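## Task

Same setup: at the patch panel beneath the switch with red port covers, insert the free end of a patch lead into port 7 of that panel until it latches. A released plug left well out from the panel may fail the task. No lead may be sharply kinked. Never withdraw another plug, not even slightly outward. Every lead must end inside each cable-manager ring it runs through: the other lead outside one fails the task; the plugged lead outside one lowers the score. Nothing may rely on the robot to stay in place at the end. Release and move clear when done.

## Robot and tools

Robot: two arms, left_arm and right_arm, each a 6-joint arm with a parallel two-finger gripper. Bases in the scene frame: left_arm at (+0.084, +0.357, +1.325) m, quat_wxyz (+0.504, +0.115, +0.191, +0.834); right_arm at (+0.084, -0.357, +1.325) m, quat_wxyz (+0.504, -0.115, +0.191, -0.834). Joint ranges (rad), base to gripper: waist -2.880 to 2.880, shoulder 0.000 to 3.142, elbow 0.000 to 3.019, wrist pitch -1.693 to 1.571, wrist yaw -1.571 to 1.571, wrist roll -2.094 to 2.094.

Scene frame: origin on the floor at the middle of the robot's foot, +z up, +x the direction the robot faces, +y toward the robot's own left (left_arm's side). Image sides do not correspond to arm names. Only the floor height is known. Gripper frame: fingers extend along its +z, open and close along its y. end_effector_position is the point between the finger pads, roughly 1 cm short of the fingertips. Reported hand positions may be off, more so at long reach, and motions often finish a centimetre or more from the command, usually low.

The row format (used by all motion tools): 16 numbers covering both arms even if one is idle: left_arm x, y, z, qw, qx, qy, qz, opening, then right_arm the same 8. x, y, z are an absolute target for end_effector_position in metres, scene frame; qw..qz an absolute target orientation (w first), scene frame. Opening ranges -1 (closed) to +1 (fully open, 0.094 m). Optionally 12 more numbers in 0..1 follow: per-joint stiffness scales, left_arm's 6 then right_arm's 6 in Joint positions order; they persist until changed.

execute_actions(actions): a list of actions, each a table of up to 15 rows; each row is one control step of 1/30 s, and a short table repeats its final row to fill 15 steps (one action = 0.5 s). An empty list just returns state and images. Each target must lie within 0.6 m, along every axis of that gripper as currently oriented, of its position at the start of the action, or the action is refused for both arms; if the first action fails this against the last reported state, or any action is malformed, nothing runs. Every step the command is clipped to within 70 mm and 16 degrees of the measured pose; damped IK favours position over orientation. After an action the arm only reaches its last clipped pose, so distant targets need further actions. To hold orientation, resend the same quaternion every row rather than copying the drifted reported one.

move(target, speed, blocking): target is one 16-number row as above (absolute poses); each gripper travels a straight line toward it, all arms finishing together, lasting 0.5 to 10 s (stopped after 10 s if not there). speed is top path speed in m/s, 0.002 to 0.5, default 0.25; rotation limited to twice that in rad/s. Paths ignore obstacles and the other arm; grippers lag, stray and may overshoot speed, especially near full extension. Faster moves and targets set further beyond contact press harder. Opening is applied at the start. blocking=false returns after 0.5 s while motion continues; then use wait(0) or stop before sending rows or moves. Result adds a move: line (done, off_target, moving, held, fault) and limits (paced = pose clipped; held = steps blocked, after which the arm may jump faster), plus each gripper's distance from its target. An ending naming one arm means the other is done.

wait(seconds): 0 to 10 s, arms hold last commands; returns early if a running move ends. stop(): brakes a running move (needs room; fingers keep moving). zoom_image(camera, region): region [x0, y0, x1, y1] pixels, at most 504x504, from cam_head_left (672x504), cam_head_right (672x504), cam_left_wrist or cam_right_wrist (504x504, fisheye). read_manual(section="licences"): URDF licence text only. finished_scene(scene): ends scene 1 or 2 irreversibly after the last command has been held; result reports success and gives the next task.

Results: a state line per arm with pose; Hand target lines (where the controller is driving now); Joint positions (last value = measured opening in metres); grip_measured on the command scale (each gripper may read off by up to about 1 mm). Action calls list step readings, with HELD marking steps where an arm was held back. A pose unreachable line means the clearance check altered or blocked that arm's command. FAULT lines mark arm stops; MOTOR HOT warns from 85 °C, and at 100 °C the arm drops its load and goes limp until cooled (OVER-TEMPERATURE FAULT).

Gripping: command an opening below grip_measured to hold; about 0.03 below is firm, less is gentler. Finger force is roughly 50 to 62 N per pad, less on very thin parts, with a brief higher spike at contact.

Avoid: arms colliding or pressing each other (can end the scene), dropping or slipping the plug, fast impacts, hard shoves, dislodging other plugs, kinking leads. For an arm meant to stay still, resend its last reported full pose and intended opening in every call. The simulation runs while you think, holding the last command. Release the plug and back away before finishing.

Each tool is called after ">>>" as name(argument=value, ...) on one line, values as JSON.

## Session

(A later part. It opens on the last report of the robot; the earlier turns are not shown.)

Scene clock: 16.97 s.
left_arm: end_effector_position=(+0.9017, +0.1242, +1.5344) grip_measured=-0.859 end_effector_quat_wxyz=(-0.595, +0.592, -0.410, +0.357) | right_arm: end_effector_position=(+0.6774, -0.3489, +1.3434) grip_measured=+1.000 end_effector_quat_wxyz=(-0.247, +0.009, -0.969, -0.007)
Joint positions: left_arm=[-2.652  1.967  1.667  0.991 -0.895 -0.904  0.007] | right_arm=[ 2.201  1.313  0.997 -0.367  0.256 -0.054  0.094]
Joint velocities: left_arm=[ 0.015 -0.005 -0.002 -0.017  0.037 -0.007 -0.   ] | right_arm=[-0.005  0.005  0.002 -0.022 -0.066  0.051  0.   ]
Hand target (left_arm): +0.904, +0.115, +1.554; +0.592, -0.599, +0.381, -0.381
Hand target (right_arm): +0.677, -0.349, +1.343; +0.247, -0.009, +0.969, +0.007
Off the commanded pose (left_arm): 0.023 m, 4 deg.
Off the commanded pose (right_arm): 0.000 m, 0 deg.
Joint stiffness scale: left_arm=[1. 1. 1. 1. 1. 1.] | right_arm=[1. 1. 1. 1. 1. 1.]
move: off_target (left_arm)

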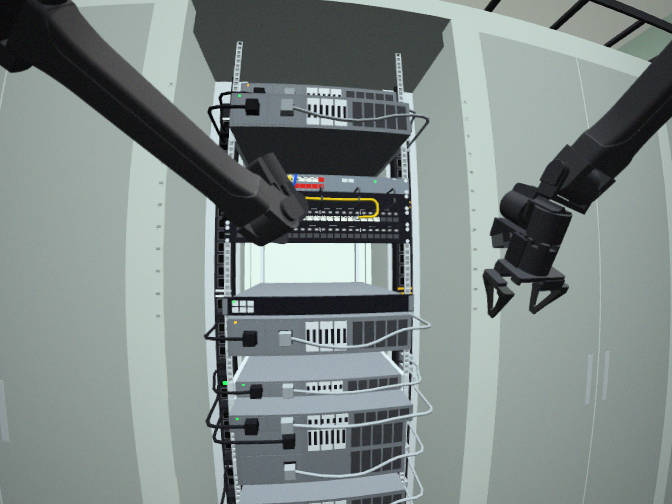

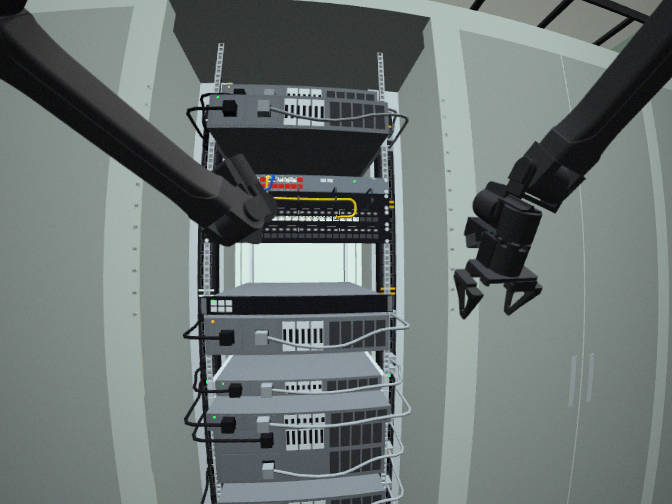

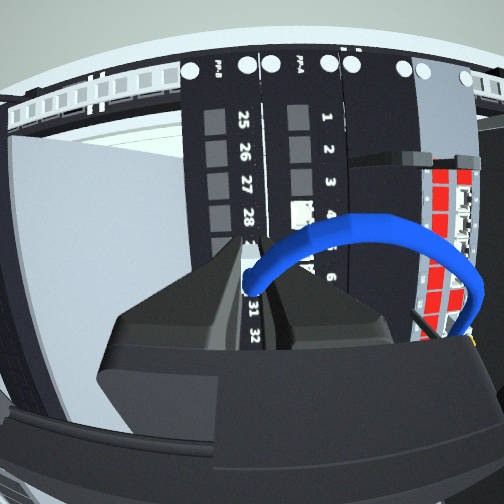

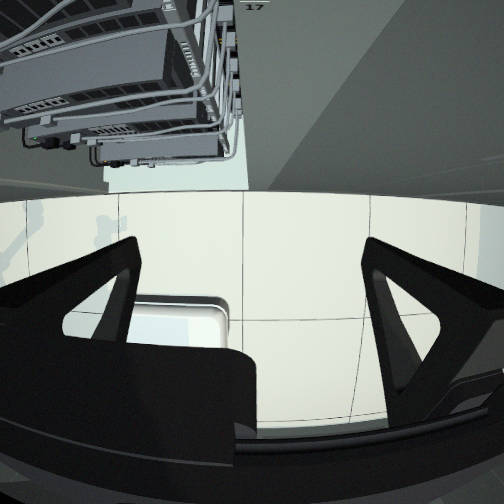

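>>> execute_actions(actions=[[[0.905,0.095,1.575,0.606,-0.606,0.352,-0.376,-0.89,0.6774,-0.3489,1.3434,-0.247,0.009,-0.969,-0.007,1]],[[0.915,0.078,1.582,0.606,-0.606,0.352,-0.376,-0.89,0.6774,-0.3489,1.3434,-0.247,0.009,-0.969,-0.007,1]],[[0.925,0.078,1.582,0.606,-0.606,0.352,-0.376,-0.89,0.6774,-0.3489,1.3434,-0.247,0.009,-0.969,-0.007,1]]])

>>> zoom_image(camera="cam_left_wrist", region=[150,150,350,350])

Scene clock: 19.47 s.
left_arm: end_effector_position=(+0.9210, +0.0917, +1.5632) grip_measured=-0.859 end_effector_quat_wxyz=(-0.609, +0.607, -0.360, +0.362) | right_arm: end_effector_position=(+0.6774, -0.3489, +1.3434) grip_measured=+1.000 end_effector_quat_wxyz=(-0.247, +0.009, -0.969, -0.007)
Joint positions: left_arm=[-2.696  2.098  1.908  1.055 -0.958 -0.815  0.007] | right_arm=[ 2.201  1.313  0.997 -0.367  0.256 -0.054  0.094]
Joint velocities: left_arm=[-0.005  0.005  0.002 -0.002 -0.007 -0.066 -0.   ] | right_arm=[-0.015  0.005 -0.012 -0.007  0.007 -0.022  0.   ]
Hand target (left_arm): +0.923, +0.079, +1.582; +0.606, -0.606, +0.352, -0.376
Hand target (right_arm): +0.677, -0.349, +1.343; +0.247, -0.009, +0.969, +0.007
Off the commanded pose (left_arm): 0.024 m, 2 deg.
Off the commanded pose (right_arm): 0.000 m, 0 deg.
Joint stiffness scale: left_arm=[1. 1. 1. 1. 1. 1.] | right_arm=[1. 1. 1. 1. 1. 1.]
Step readings (end_effector_position; steps 1 to 15: 1st action; 16 to 30: 2nd action; 31 to 45: 3rd action):
0: left_arm (+0.9017, +0.1242, +1.5344) | right_arm (+0.6774, -0.3489, +1.3434)
1: left_arm (+0.9008, +0.1265, +1.5354) | right_arm (+0.6774, -0.3489, +1.3434)
2: left_arm (+0.9018, +0.1274, +1.5379) | right_arm (+0.6774, -0.3489, +1.3434)
4: left_arm (+0.9049, +0.1224, +1.5469) | right_arm (+0.6774, -0.3489, +1.3434)
8: left_arm (+0.9040, +0.1080, +1.5559) | right_arm (+0.6774, -0.3489, +1.3434)
15: left_arm (+0.9018, +0.0997, +1.5526) | right_arm (+0.6774, -0.3489, +1.3434)
16: left_arm (+0.9025, +0.0997, +1.5529) | right_arm (+0.6774, -0.3489, +1.3434)
17: left_arm (+0.9053, +0.0985, +1.5543) | right_arm (+0.6774, -0.3489, +1.3434)
19: left_arm (+0.9107, +0.0964, +1.5588) | right_arm (+0.6774, -0.3489, +1.3434)
23: left_arm (+0.9143, +0.0950, +1.5606) | right_arm (+0.6774, -0.3489, +1.3434)
30: left_arm (+0.9143, +0.0942, +1.5590) | right_arm (+0.6774, -0.3489, +1.3434)
31: left_arm (+0.9149, +0.0942, +1.5598) | right_arm (+0.6774, -0.3489, +1.3434)
32: left_arm (+0.9164, +0.0936, +1.5607) | right_arm (+0.6774, -0.3489, +1.3434)
34: left_arm (+0.9191, +0.0927, +1.5626) | right_arm (+0.6774, -0.3489, +1.3434)
38: left_arm (+0.9209, +0.0923, +1.5642) | right_arm (+0.6774, -0.3489, +1.3434)
45: end_effector_position above

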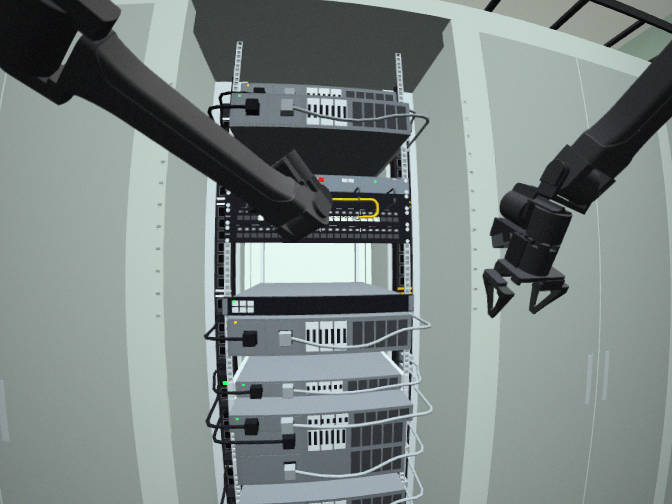

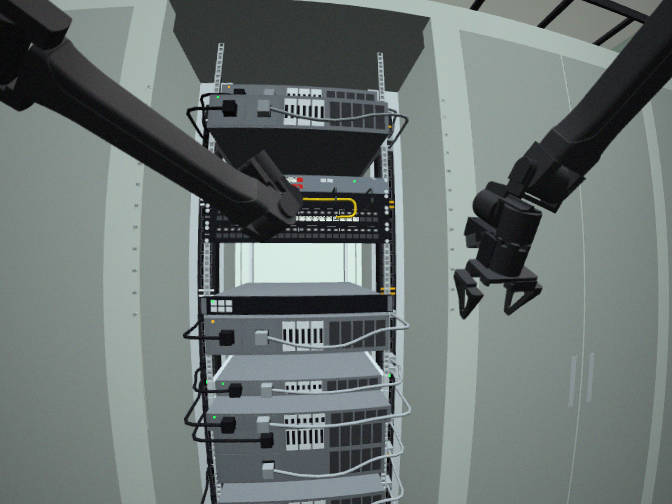

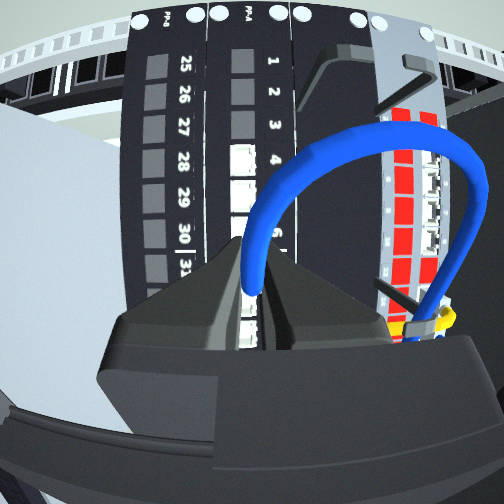

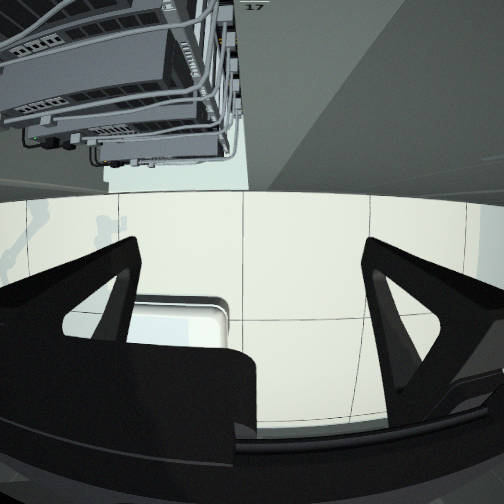

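Region (150, 150, 350, 350) of cam_left_wrist's 504x504 image, scaled by 2.520, with more detail than that image has.

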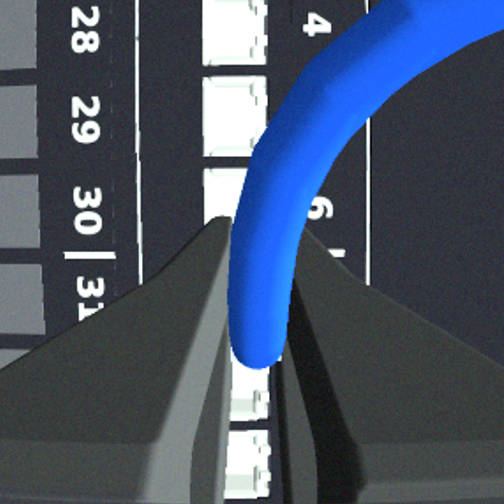

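>>> execute_actions(actions=[[[0.928,0.073,1.580,0.601,-0.601,0.36,-0.384,-0.89,0.6774,-0.3489,1.3434,-0.247,0.009,-0.969,-0.007,1]]])

>>> zoom_image(camera="cam_left_wrist", region=[150,150,350,350])

Scene clock: 20.37 s.
left_arm: end_effector_position=(+0.9238, +0.0858, +1.5606) grip_measured=-0.859 end_effector_quat_wxyz=(-0.606, +0.600, -0.370, +0.368) | right_arm: end_effector_position=(+0.6774, -0.3489, +1.3434) grip_measured=+1.000 end_effector_quat_wxyz=(-0.247, +0.009, -0.969, -0.007)
Joint positions: left_arm=[-2.696  2.099  1.909  1.025 -0.938 -0.832  0.007] | right_arm=[ 2.201  1.313  0.997 -0.367  0.256 -0.054  0.094]
Joint velocities: left_arm=[ 0.005 -0.015  0.002 -0.012  0.007  0.051 -0.001] | right_arm=[-0.024 -0.005 -0.012 -0.012  0.022 -0.066  0.   ]
Hand target (left_arm): +0.926, +0.074, +1.580; +0.601, -0.601, +0.360, -0.384
Hand target (right_arm): +0.677, -0.349, +1.343; +0.247, -0.009, +0.969, +0.007
Off the commanded pose (left_arm): 0.024 m, 2 deg.
Off the commanded pose (right_arm): 0.000 m, 0 deg.
Joint stiffness scale: left_arm=[1. 1. 1. 1. 1. 1.] | right_arm=[1. 1. 1. 1. 1. 1.]
Step readings (end_effector_position):
0: left_arm (+0.9210, +0.0916, +1.5629) | right_arm (+0.6774, -0.3489, +1.3434)
1: left_arm (+0.9217, +0.0903, +1.5633) | right_arm (+0.6774, -0.3489, +1.3434)
2: left_arm (+0.9226, +0.0886, +1.5632) | right_arm (+0.6774, -0.3489, +1.3434)
4: left_arm (+0.9234, +0.0871, +1.5623) | right_arm (+0.6774, -0.3489, +1.3434)
8: left_arm (+0.9238, +0.0859, +1.5607) | right_arm (+0.6774, -0.3489, +1.3434)
15: end_effector_position above

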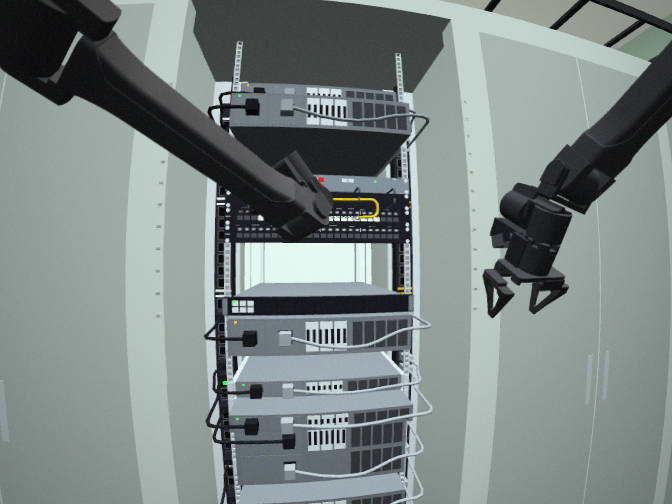

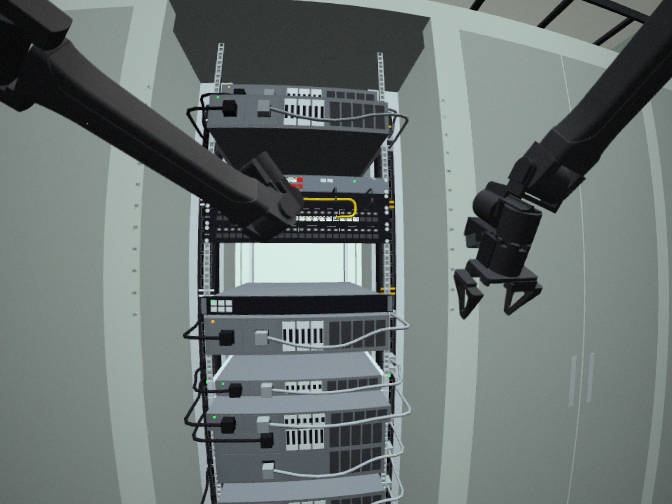

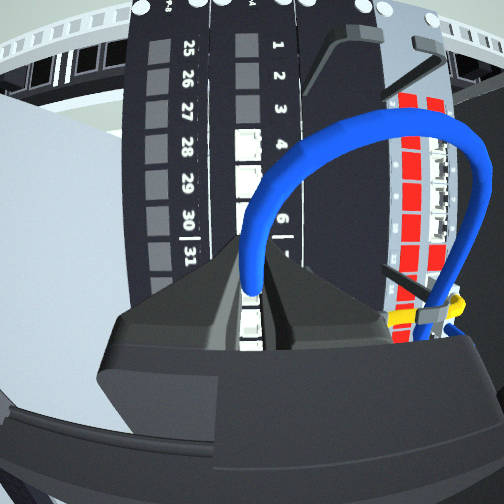

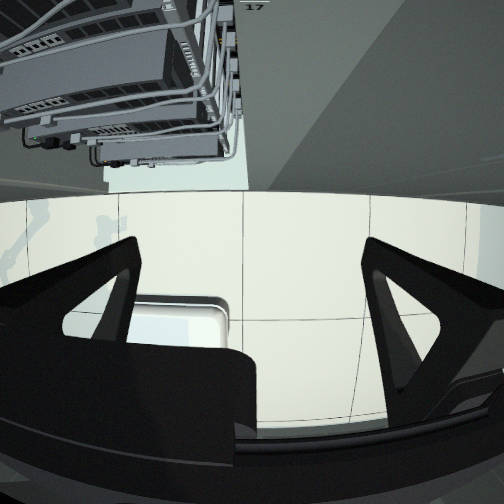

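Region (150, 150, 350, 350) of cam_left_wrist's 504x504 image, scaled by 2.520, with more detail than that image has.

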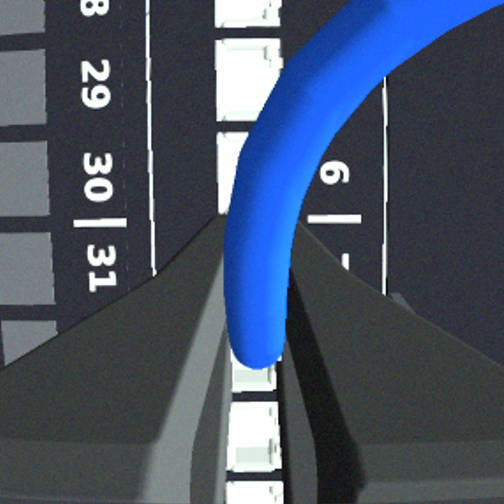

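>>> execute_actions(actions=[[[0.934,0.074,1.578,0.601,-0.601,0.36,-0.384,-0.89,0.6774,-0.3489,1.3434,-0.247,0.009,-0.969,-0.007,1]],[[0.938,0.074,1.578,0.601,-0.601,0.36,-0.384,-0.89,0.6774,-0.3489,1.3434,-0.247,0.009,-0.969,-0.007,1]]])

>>> zoom_image(camera="cam_left_wrist", region=[150,150,350,350])

Scene clock: 21.63 s.
left_arm: end_effector_position=(+0.9312, +0.0804, +1.5614) grip_measured=-0.859 end_effector_quat_wxyz=(-0.603, +0.600, -0.372, +0.372) | right_arm: end_effector_position=(+0.6774, -0.3489, +1.3434) grip_measured=+1.000 end_effector_quat_wxyz=(-0.247, +0.009, -0.969, -0.007)
Joint positions: left_arm=[-2.696  2.118  1.948  0.994 -0.931 -0.846  0.007] | right_arm=[ 2.201  1.313  0.997 -0.367  0.256 -0.054  0.094]
Joint velocities: left_arm=[-0.005 -0.024 -0.017 -0.002 -0.022 -0.051 -0.001] | right_arm=[-0.005 -0.005 -0.012 -0.022 -0.022 -0.007  0.   ]
Hand target (left_arm): +0.937, +0.075, +1.578; +0.601, -0.601, +0.360, -0.385
Hand target (right_arm): +0.677, -0.349, +1.343; +0.247, -0.009, +0.969, +0.007
Off the commanded pose (left_arm): 0.019 m, 2 deg.
Off the commanded pose (right_arm): 0.000 m, 0 deg.
Joint stiffness scale: left_arm=[1. 1. 1. 1. 1. 1.] | right_arm=[1. 1. 1. 1. 1. 1.]
Step readings (end_effector_position; steps 1 to 15: 1st action; 16 to 30: 2nd action):
0: left_arm (+0.9238, +0.0858, +1.5606) | right_arm (+0.6774, -0.3489, +1.3434)
1: left_arm (+0.9242, +0.0855, +1.5609) | right_arm (+0.6774, -0.3489, +1.3434)
2: left_arm (+0.9253, +0.0847, +1.5610) | right_arm (+0.6774, -0.3489, +1.3434)
4: left_arm (+0.9269, +0.0837, +1.5617) | right_arm (+0.6774, -0.3489, +1.3434)
8: left_arm (+0.9278, +0.0828, +1.5612) | right_arm (+0.6774, -0.3489, +1.3434)
15: left_arm (+0.9278, +0.0825, +1.5605) | right_arm (+0.6774, -0.3489, +1.3434)
16: left_arm (+0.9281, +0.0822, +1.5605) | right_arm (+0.6774, -0.3489, +1.3434)
17: left_arm (+0.9290, +0.0818, +1.5612) | right_arm (+0.6774, -0.3489, +1.3434)
19: left_arm (+0.9303, +0.0812, +1.5619) | right_arm (+0.6774, -0.3489, +1.3434)
23: left_arm (+0.9311, +0.0807, +1.5619) | right_arm (+0.6774, -0.3489, +1.3434)
30: end_effector_position above

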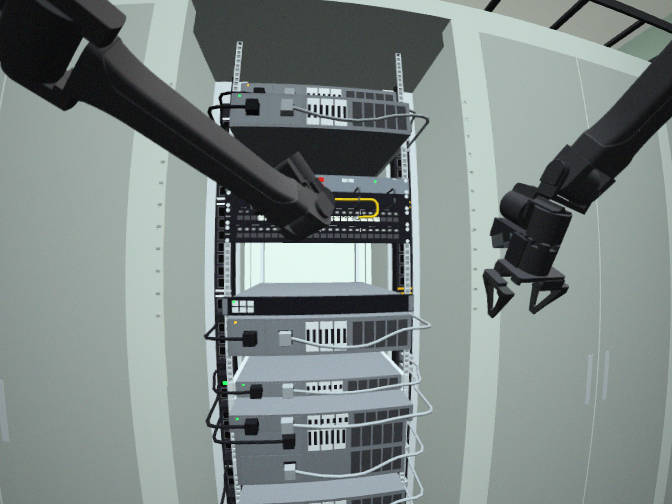

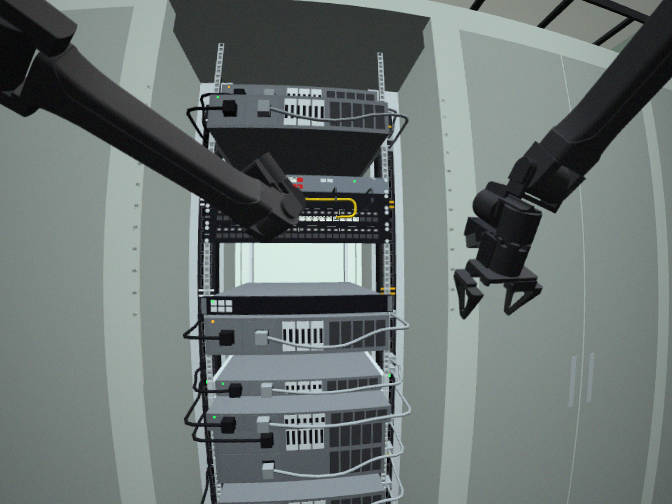

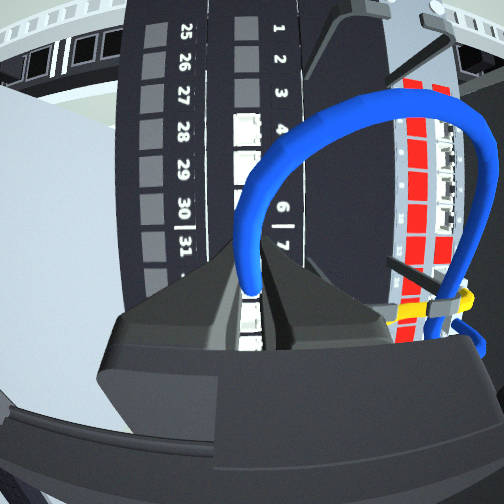

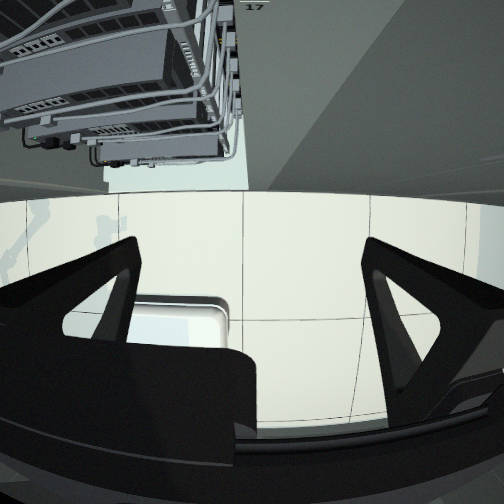

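Region (150, 150, 350, 350) of cam_left_wrist's 504x504 image, scaled by 2.520, with more detail than that image has.

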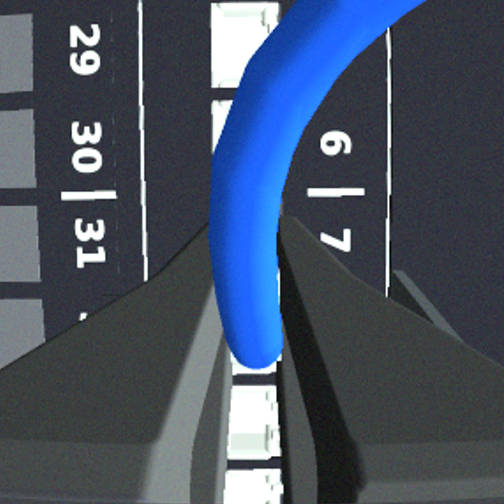

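>>> execute_actions(actions=[[[0.936,0.084,1.576,0.601,-0.601,0.36,-0.384,-0.89,0.6774,-0.3489,1.3434,-0.247,0.009,-0.969,-0.007,1]],[[0.938,0.090,1.576,0.601,-0.601,0.36,-0.384,-0.89,0.6774,-0.3489,1.3434,-0.247,0.009,-0.969,-0.007,1]]])

Scene clock: 22.93 s.
left_arm: end_effector_position=(+0.9319, +0.0788, +1.5623) grip_measured=-0.859 end_effector_quat_wxyz=(-0.599, +0.600, -0.368, +0.382) | right_arm: end_effector_position=(+0.6774, -0.3489, +1.3434) grip_measured=+1.000 end_effector_quat_wxyz=(-0.247, +0.009, -0.969, -0.007)
Joint positions: left_arm=[-2.696  2.118  1.948  0.991 -0.92  -0.867  0.007] | right_arm=[ 2.201  1.313  0.997 -0.367  0.256 -0.054  0.094]
Joint velocities: left_arm=[ 0.005 -0.005  0.017 -0.002 -0.022 -0.066 -0.001] | right_arm=[-0.005 -0.015  0.002  0.007 -0.051 -0.051  0.   ]
Hand target (left_arm): +0.937, +0.090, +1.576; +0.601, -0.601, +0.360, -0.384
Hand target (right_arm): +0.677, -0.349, +1.343; +0.247, -0.009, +0.969, +0.007
Off the commanded pose (left_arm): 0.019 m, 1 deg.
Off the commanded pose (right_arm): 0.000 m, 0 deg.
Joint stiffness scale: left_arm=[1. 1. 1. 1. 1. 1.] | right_arm=[1. 1. 1. 1. 1. 1.]
Step readings (end_effector_position; steps 1 to 15: 1st action; 16 to 30: 2nd action):
0: left_arm (+0.9312, +0.0804, +1.5614) | right_arm (+0.6774, -0.3489, +1.3434)
1: left_arm (+0.9313, +0.0801, +1.5617) | right_arm (+0.6774, -0.3489, +1.3434)
2: left_arm (+0.9314, +0.0798, +1.5619) | right_arm (+0.6774, -0.3489, +1.3434)
4: left_arm (+0.9315, +0.0797, +1.5621) | right_arm (+0.6774, -0.3489, +1.3434)
8: left_arm (+0.9315, +0.0797, +1.5621) | right_arm (+0.6774, -0.3489, +1.3434)
15: left_arm (+0.9315, +0.0797, +1.5621) | right_arm (+0.6774, -0.3489, +1.3434)
16: left_arm (+0.9316, +0.0794, +1.5623) | right_arm (+0.6774, -0.3489, +1.3434)
17: left_arm (+0.9318, +0.0791, +1.5624) | right_arm (+0.6774, -0.3489, +1.3434)
19: left_arm (+0.9319, +0.0789, +1.5624) | right_arm (+0.6774, -0.3489, +1.3434)
23: left_arm (+0.9319, +0.0788, +1.5623) | right_arm (+0.6774, -0.3489, +1.3434)
30: end_effector_position above

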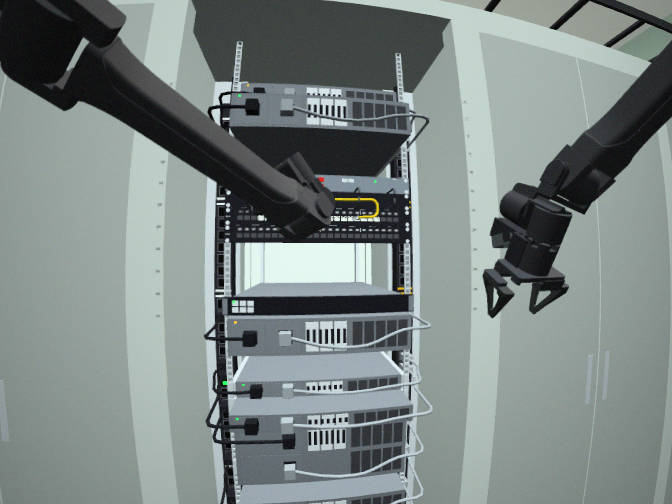

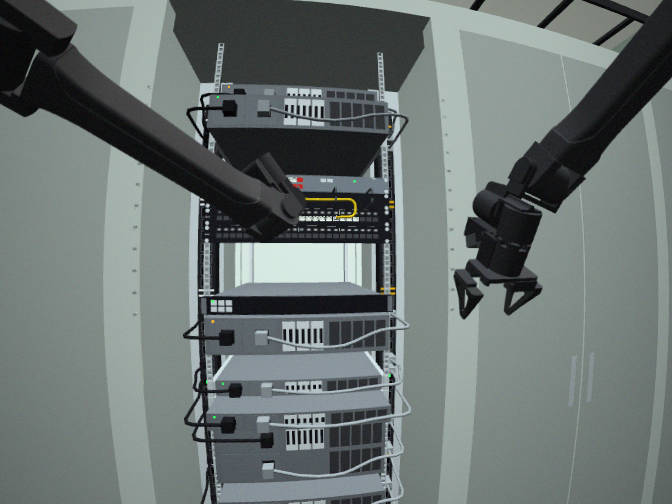

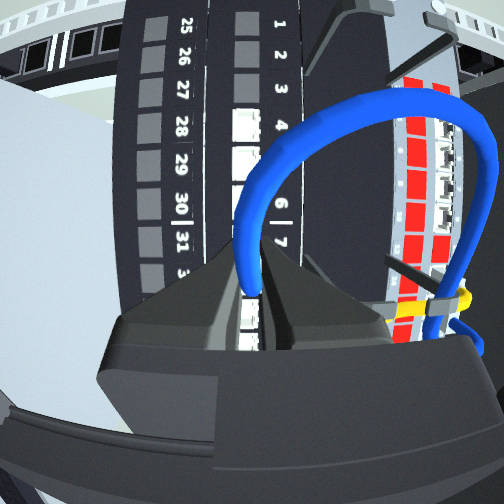

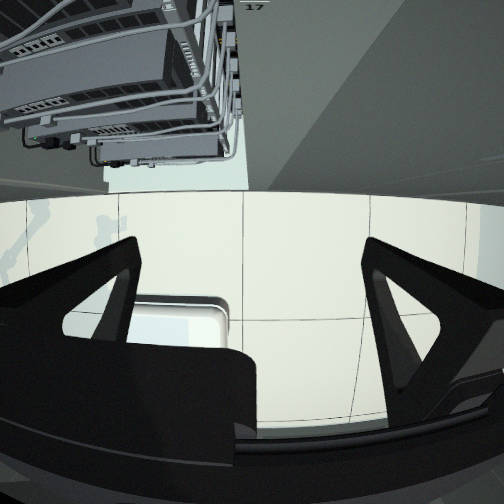

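>>> execute_actions(actions=[[[0.939,0.095,1.576,0.601,-0.601,0.36,-0.384,-0.89,0.6774,-0.3489,1.3434,-0.247,0.009,-0.969,-0.007,1]],[[0.940,0.099,1.576,0.601,-0.601,0.36,-0.384,-0.89,0.6774,-0.3489,1.3434,-0.247,0.009,-0.969,-0.007,1]]])

>>> zoom_image(camera="cam_left_wrist", region=[150,150,350,350])

Scene clock: 24.17 s.
left_arm: end_effector_position=(+0.9313, +0.0761, +1.5583) grip_measured=-0.859 end_effector_quat_wxyz=(-0.596, +0.598, -0.372, +0.385) | right_arm: end_effector_position=(+0.6774, -0.3489, +1.3434) grip_measured=+1.000 end_effector_quat_wxyz=(-0.247, +0.009, -0.969, -0.007)
Joint positions: left_arm=[-2.696  2.117  1.938  0.983 -0.913 -0.879  0.007] | right_arm=[ 2.201  1.313  0.997 -0.367  0.256 -0.054  0.094]
Joint velocities: left_arm=[ 0.015 -0.015  0.007  0.002  0.022 -0.022  0.   ] | right_arm=[ 0.005 -0.015 -0.002 -0.002  0.022  0.037  0.   ]
Hand target (left_arm): +0.939, +0.099, +1.576; +0.601, -0.601, +0.360, -0.384
Hand target (right_arm): +0.677, -0.349, +1.343; +0.247, -0.009, +0.969, +0.007
Off the commanded pose (left_arm): 0.030 m, 2 deg.
Off the commanded pose (right_arm): 0.000 m, 0 deg.
Joint stiffness scale: left_arm=[1. 1. 1. 1. 1. 1.] | right_arm=[1. 1. 1. 1. 1. 1.]
Step readings (end_effector_position; steps 1 to 15: 1st action; 16 to 30: 2nd action):
0: left_arm (+0.9319, +0.0788, +1.5623) | right_arm (+0.6774, -0.3489, +1.3434)
1: left_arm (+0.9320, +0.0785, +1.5624) | right_arm (+0.6774, -0.3489, +1.3434)
2: left_arm (+0.9322, +0.0782, +1.5624) | right_arm (+0.6774, -0.3489, +1.3434)
4: left_arm (+0.9323, +0.0779, +1.5622) | right_arm (+0.6774, -0.3489, +1.3434)
8: left_arm (+0.9324, +0.0778, +1.5622) | right_arm (+0.6774, -0.3489, +1.3434)
15: left_arm (+0.9324, +0.0778, +1.5622) | right_arm (+0.6774, -0.3489, +1.3434)
16: left_arm (+0.9323, +0.0774, +1.5618) | right_arm (+0.6774, -0.3489, +1.3434)
17: left_arm (+0.9321, +0.0772, +1.5612) | right_arm (+0.6774, -0.3489, +1.3434)
19: left_arm (+0.9318, +0.0767, +1.5600) | right_arm (+0.6774, -0.3489, +1.3434)
23: left_arm (+0.9313, +0.0761, +1.5583) | right_arm (+0.6774, -0.3489, +1.3434)
30: end_effector_position above

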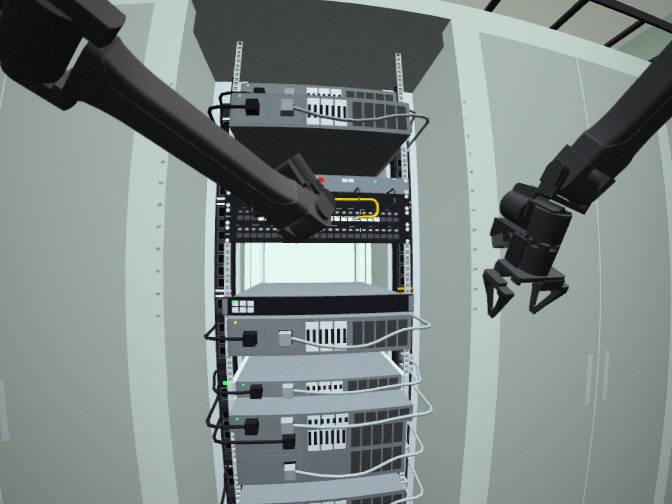

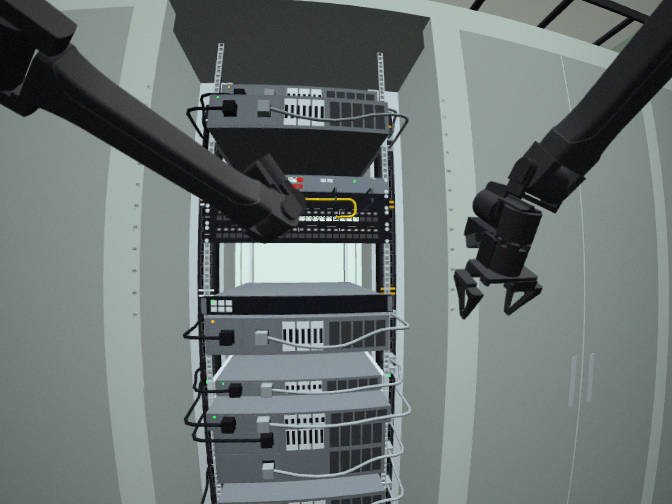

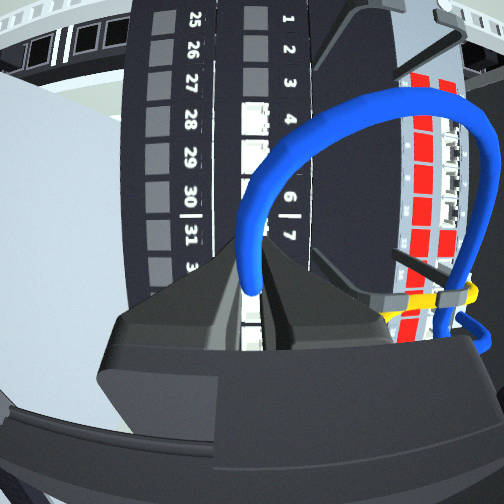

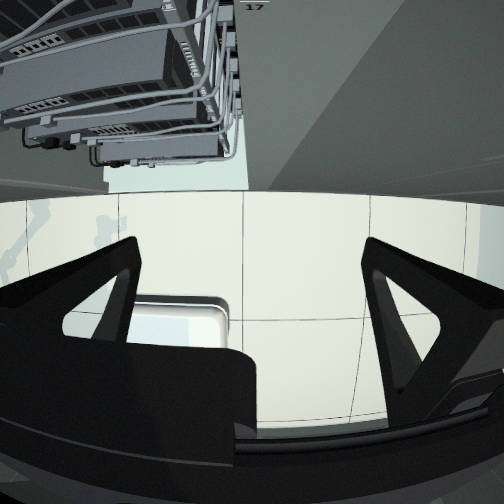

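Region (150, 150, 350, 350) of cam_left_wrist's 504x504 image, scaled by 2.520, with more detail than that image has.

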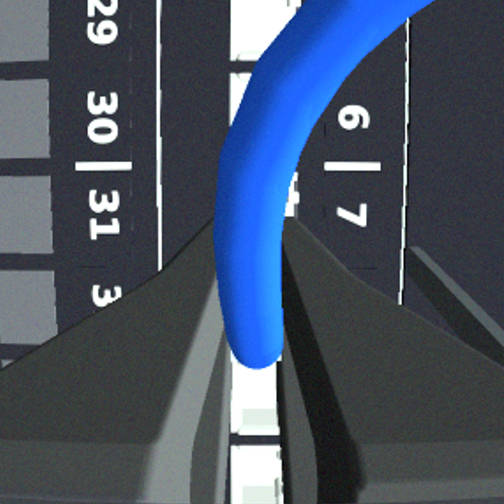

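>>> execute_actions(actions=[[[0.940,0.103,1.579,0.601,-0.601,0.36,-0.384,-0.89,0.6774,-0.3489,1.3434,-0.247,0.009,-0.969,-0.007,1]]])

Scene clock: 24.97 s.
left_arm: end_effector_position=(+0.9312, +0.0788, +1.5601) grip_measured=-0.859 end_effector_quat_wxyz=(-0.596, +0.598, -0.373, +0.385) | right_arm: end_effector_position=(+0.6774, -0.3489, +1.3434) grip_measured=+1.000 end_effector_quat_wxyz=(-0.247, +0.009, -0.969, -0.007)
Joint positions: left_arm=[-2.694  2.108  1.93   0.979 -0.911 -0.883  0.007] | right_arm=[ 2.201  1.313  0.997 -0.367  0.256 -0.054  0.094]
Joint velocities: left_arm=[ 0.005 -0.015 -0.007  0.002 -0.037  0.022 -0.001] | right_arm=[-0.005 -0.015 -0.007 -0.012 -0.095  0.007  0.   ]
Hand target (left_arm): +0.939, +0.103, +1.579; +0.601, -0.601, +0.360, -0.384
Hand target (right_arm): +0.677, -0.349, +1.343; +0.247, -0.009, +0.969, +0.007
Off the commanded pose (left_arm): 0.032 m, 2 deg.
Off the commanded pose (right_arm): 0.000 m, 0 deg.
Joint stiffness scale: left_arm=[1. 1. 1. 1. 1. 1.] | right_arm=[1. 1. 1. 1. 1. 1.]
Step readings (end_effector_position):
0: left_arm (+0.9314, +0.0761, +1.5584) | right_arm (+0.6774, -0.3489, +1.3434)
1: left_arm (+0.9313, +0.0759, +1.5582) | right_arm (+0.6774, -0.3489, +1.3434)
2: left_arm (+0.9310, +0.0759, +1.5579) | right_arm (+0.6774, -0.3489, +1.3434)
4: left_arm (+0.9308, +0.0764, +1.5577) | right_arm (+0.6774, -0.3489, +1.3434)
8: left_arm (+0.9309, +0.0776, +1.5589) | right_arm (+0.6774, -0.3489, +1.3434)
15: end_effector_position above

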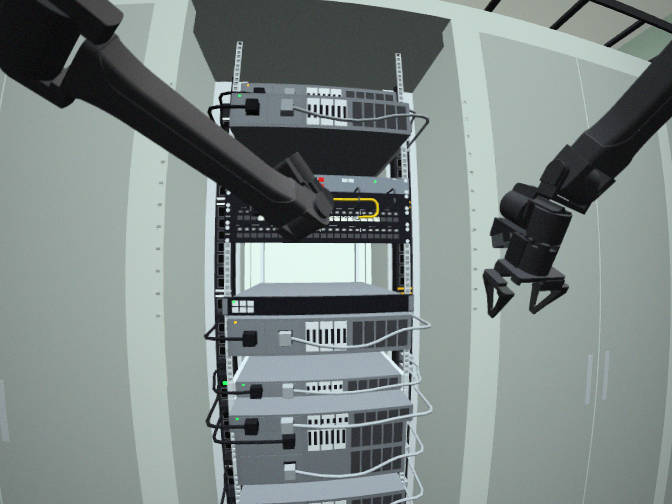

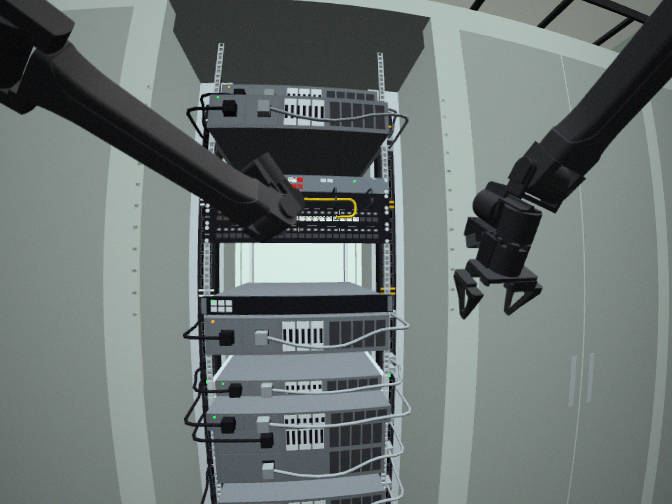

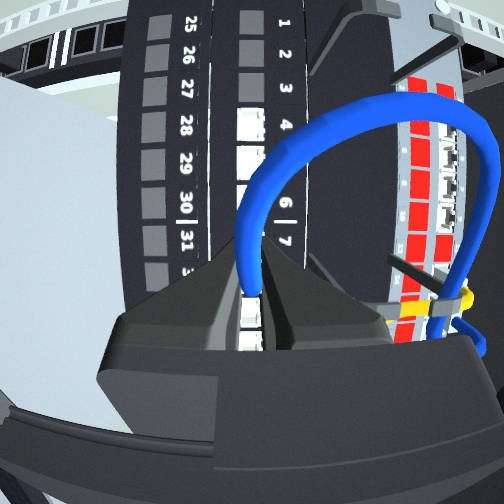

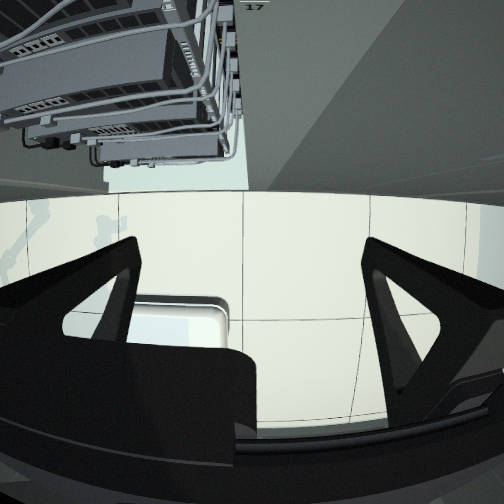

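>>> execute_actions(actions=[[[0.937,0.1085,1.580,0.606,-0.606,0.352,-0.376,-0.89,0.6774,-0.3489,1.3434,-0.247,0.009,-0.969,-0.007,1]]])

>>> zoom_image(camera="cam_left_wrist", region=[150,150,350,350])

Scene clock: 25.67 s.
left_arm: end_effector_position=(+0.9305, +0.0809, +1.5582) grip_measured=-0.859 end_effector_quat_wxyz=(-0.596, +0.602, -0.373, +0.377) | right_arm: end_effector_position=(+0.6774, -0.3489, +1.3434) grip_measured=+1.000 end_effector_quat_wxyz=(-0.247, +0.009, -0.969, -0.007)
Joint positions: left_arm=[-2.693  2.108  1.93   0.978 -0.926 -0.877  0.007] | right_arm=[ 2.201  1.313  0.997 -0.367  0.256 -0.054  0.094]
Joint velocities: left_arm=[-0.005 -0.015 -0.012  0.012  0.022 -0.007 -0.   ] | right_arm=[-0.005 -0.005 -0.012  0.007  0.037 -0.066  0.   ]
Hand target (left_arm): +0.936, +0.108, +1.580; +0.606, -0.606, +0.352, -0.376
Hand target (right_arm): +0.677, -0.349, +1.343; +0.247, -0.009, +0.969, +0.007
Off the commanded pose (left_arm): 0.036 m, 3 deg.
Off the commanded pose (right_arm): 0.000 m, 0 deg.
Joint stiffness scale: left_arm=[1. 1. 1. 1. 1. 1.] | right_arm=[1. 1. 1. 1. 1. 1.]
Step readings (end_effector_position):
0: left_arm (+0.9312, +0.0787, +1.5601) | right_arm (+0.6774, -0.3489, +1.3434)
1: left_arm (+0.9309, +0.0796, +1.5593) | right_arm (+0.6774, -0.3489, +1.3434)
2: left_arm (+0.9305, +0.0802, +1.5587) | right_arm (+0.6774, -0.3489, +1.3434)
4: left_arm (+0.9305, +0.0808, +1.5583) | right_arm (+0.6774, -0.3489, +1.3434)
8: left_arm (+0.9305, +0.0809, +1.5582) | right_arm (+0.6774, -0.3489, +1.3434)
15: end_effector_position above

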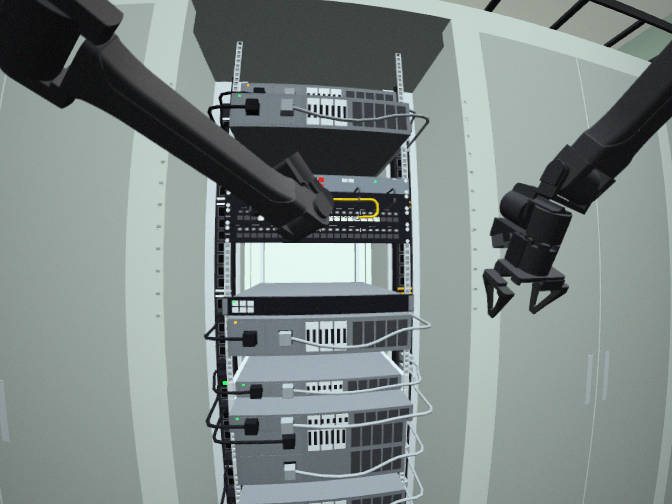

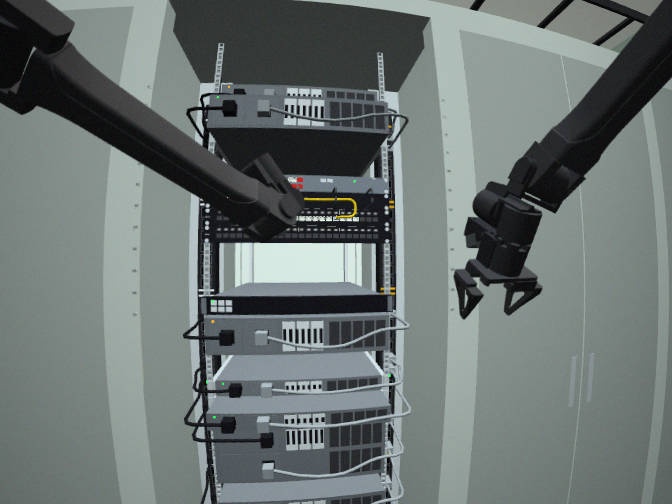

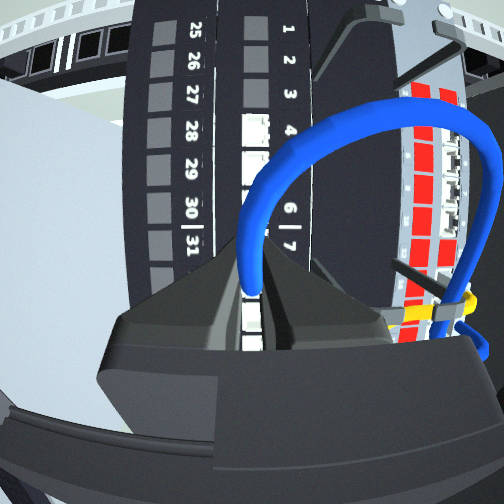

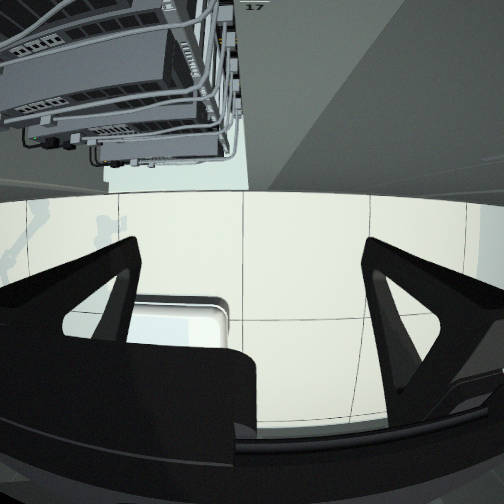

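Region (150, 150, 350, 350) of cam_left_wrist's 504x504 image, scaled by 2.520, with more detail than that image has.

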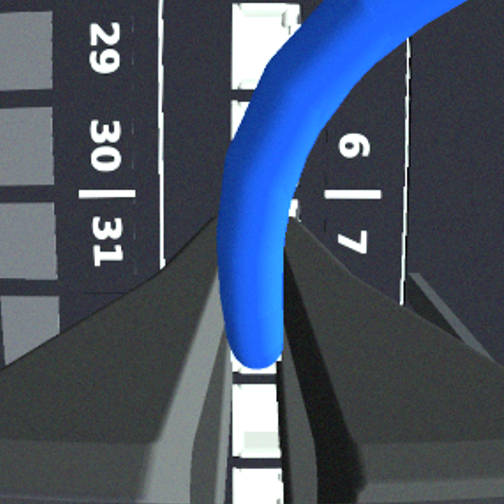

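>>> execute_actions(actions=[[[0.938,0.1115,1.5815,0.606,-0.606,0.352,-0.376,-0.89,0.6774,-0.3489,1.3434,-0.247,0.009,-0.969,-0.007,1]]])

>>> zoom_image(camera="cam_left_wrist", region=[150,150,350,350])

Scene clock: 26.33 s.
left_arm: end_effector_position=(+0.9317, +0.0851, +1.5606) grip_measured=-0.859 end_effector_quat_wxyz=(-0.598, +0.603, -0.370, +0.377) | right_arm: end_effector_position=(+0.6774, -0.3489, +1.3434) grip_measured=+1.000 end_effector_quat_wxyz=(-0.247, +0.009, -0.969, -0.007)
Joint positions: left_arm=[-2.69   2.103  1.93   0.978 -0.926 -0.877  0.007] | right_arm=[ 2.201  1.313  0.997 -0.367  0.256 -0.054  0.094]
Joint velocities: left_arm=[ 0.015  0.024 -0.007 -0.007 -0.007  0.007 -0.   ] | right_arm=[-0.005 -0.005 -0.012  0.007 -0.037 -0.022  0.   ]
Hand target (left_arm): +0.937, +0.111, +1.581; +0.606, -0.606, +0.352, -0.376
Hand target (right_arm): +0.677, -0.349, +1.343; +0.247, -0.009, +0.969, +0.007
Off the commanded pose (left_arm): 0.034 m, 2 deg.
Off the commanded pose (right_arm): 0.000 m, 0 deg.
Joint stiffness scale: left_arm=[1. 1. 1. 1. 1. 1.] | right_arm=[1. 1. 1. 1. 1. 1.]
Step readings (end_effector_position):
0: left_arm (+0.9305, +0.0809, +1.5582) | right_arm (+0.6774, -0.3489, +1.3434)
1: left_arm (+0.9305, +0.0810, +1.5585) | right_arm (+0.6774, -0.3489, +1.3434)
2: left_arm (+0.9306, +0.0812, +1.5584) | right_arm (+0.6774, -0.3489, +1.3434)
4: left_arm (+0.9307, +0.0818, +1.5589) | right_arm (+0.6774, -0.3489, +1.3434)
8: left_arm (+0.9313, +0.0838, +1.5598) | right_arm (+0.6774, -0.3489, +1.3434)
15: end_effector_position above

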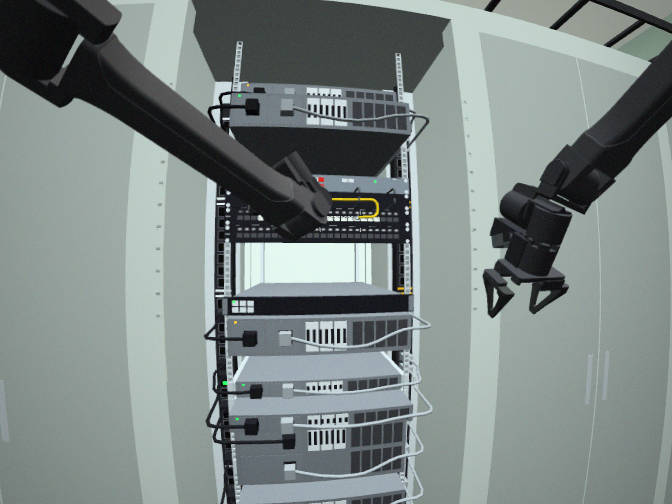

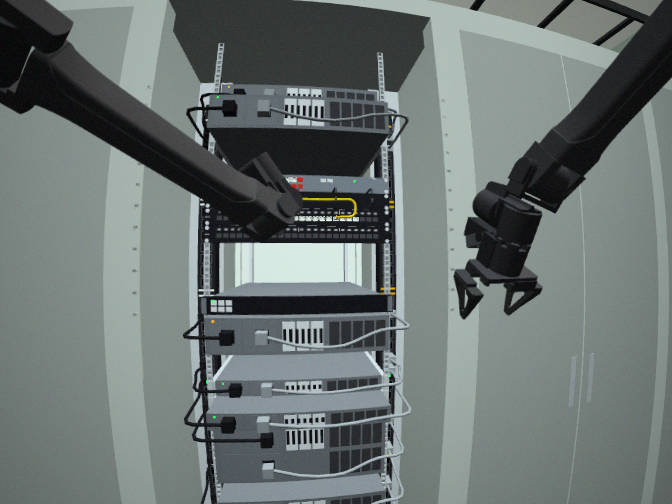

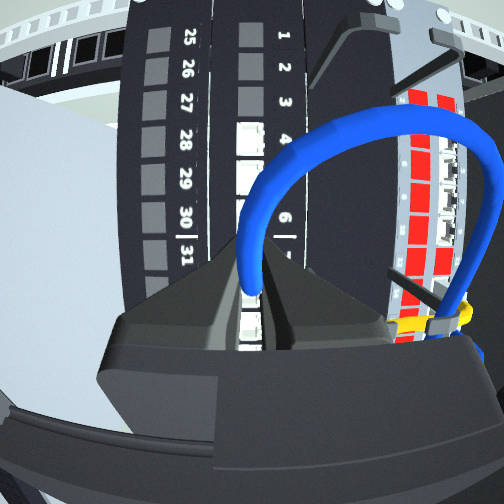

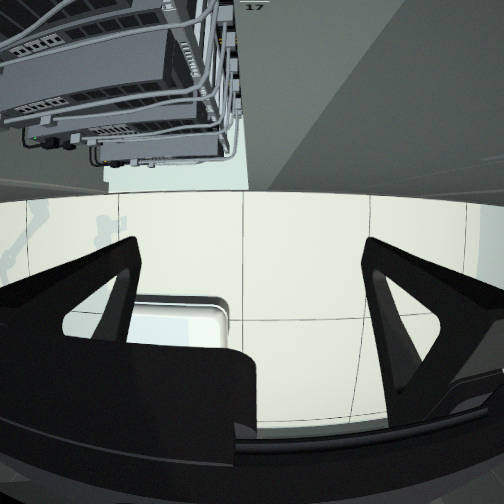

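Region (150, 150, 350, 350) of cam_left_wrist's 504x504 image, scaled by 2.520, with more detail than that image has.

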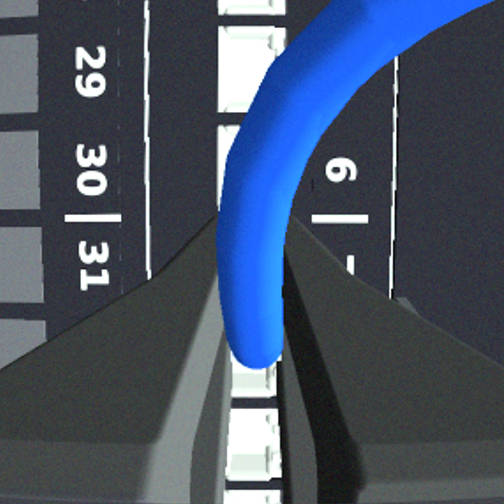

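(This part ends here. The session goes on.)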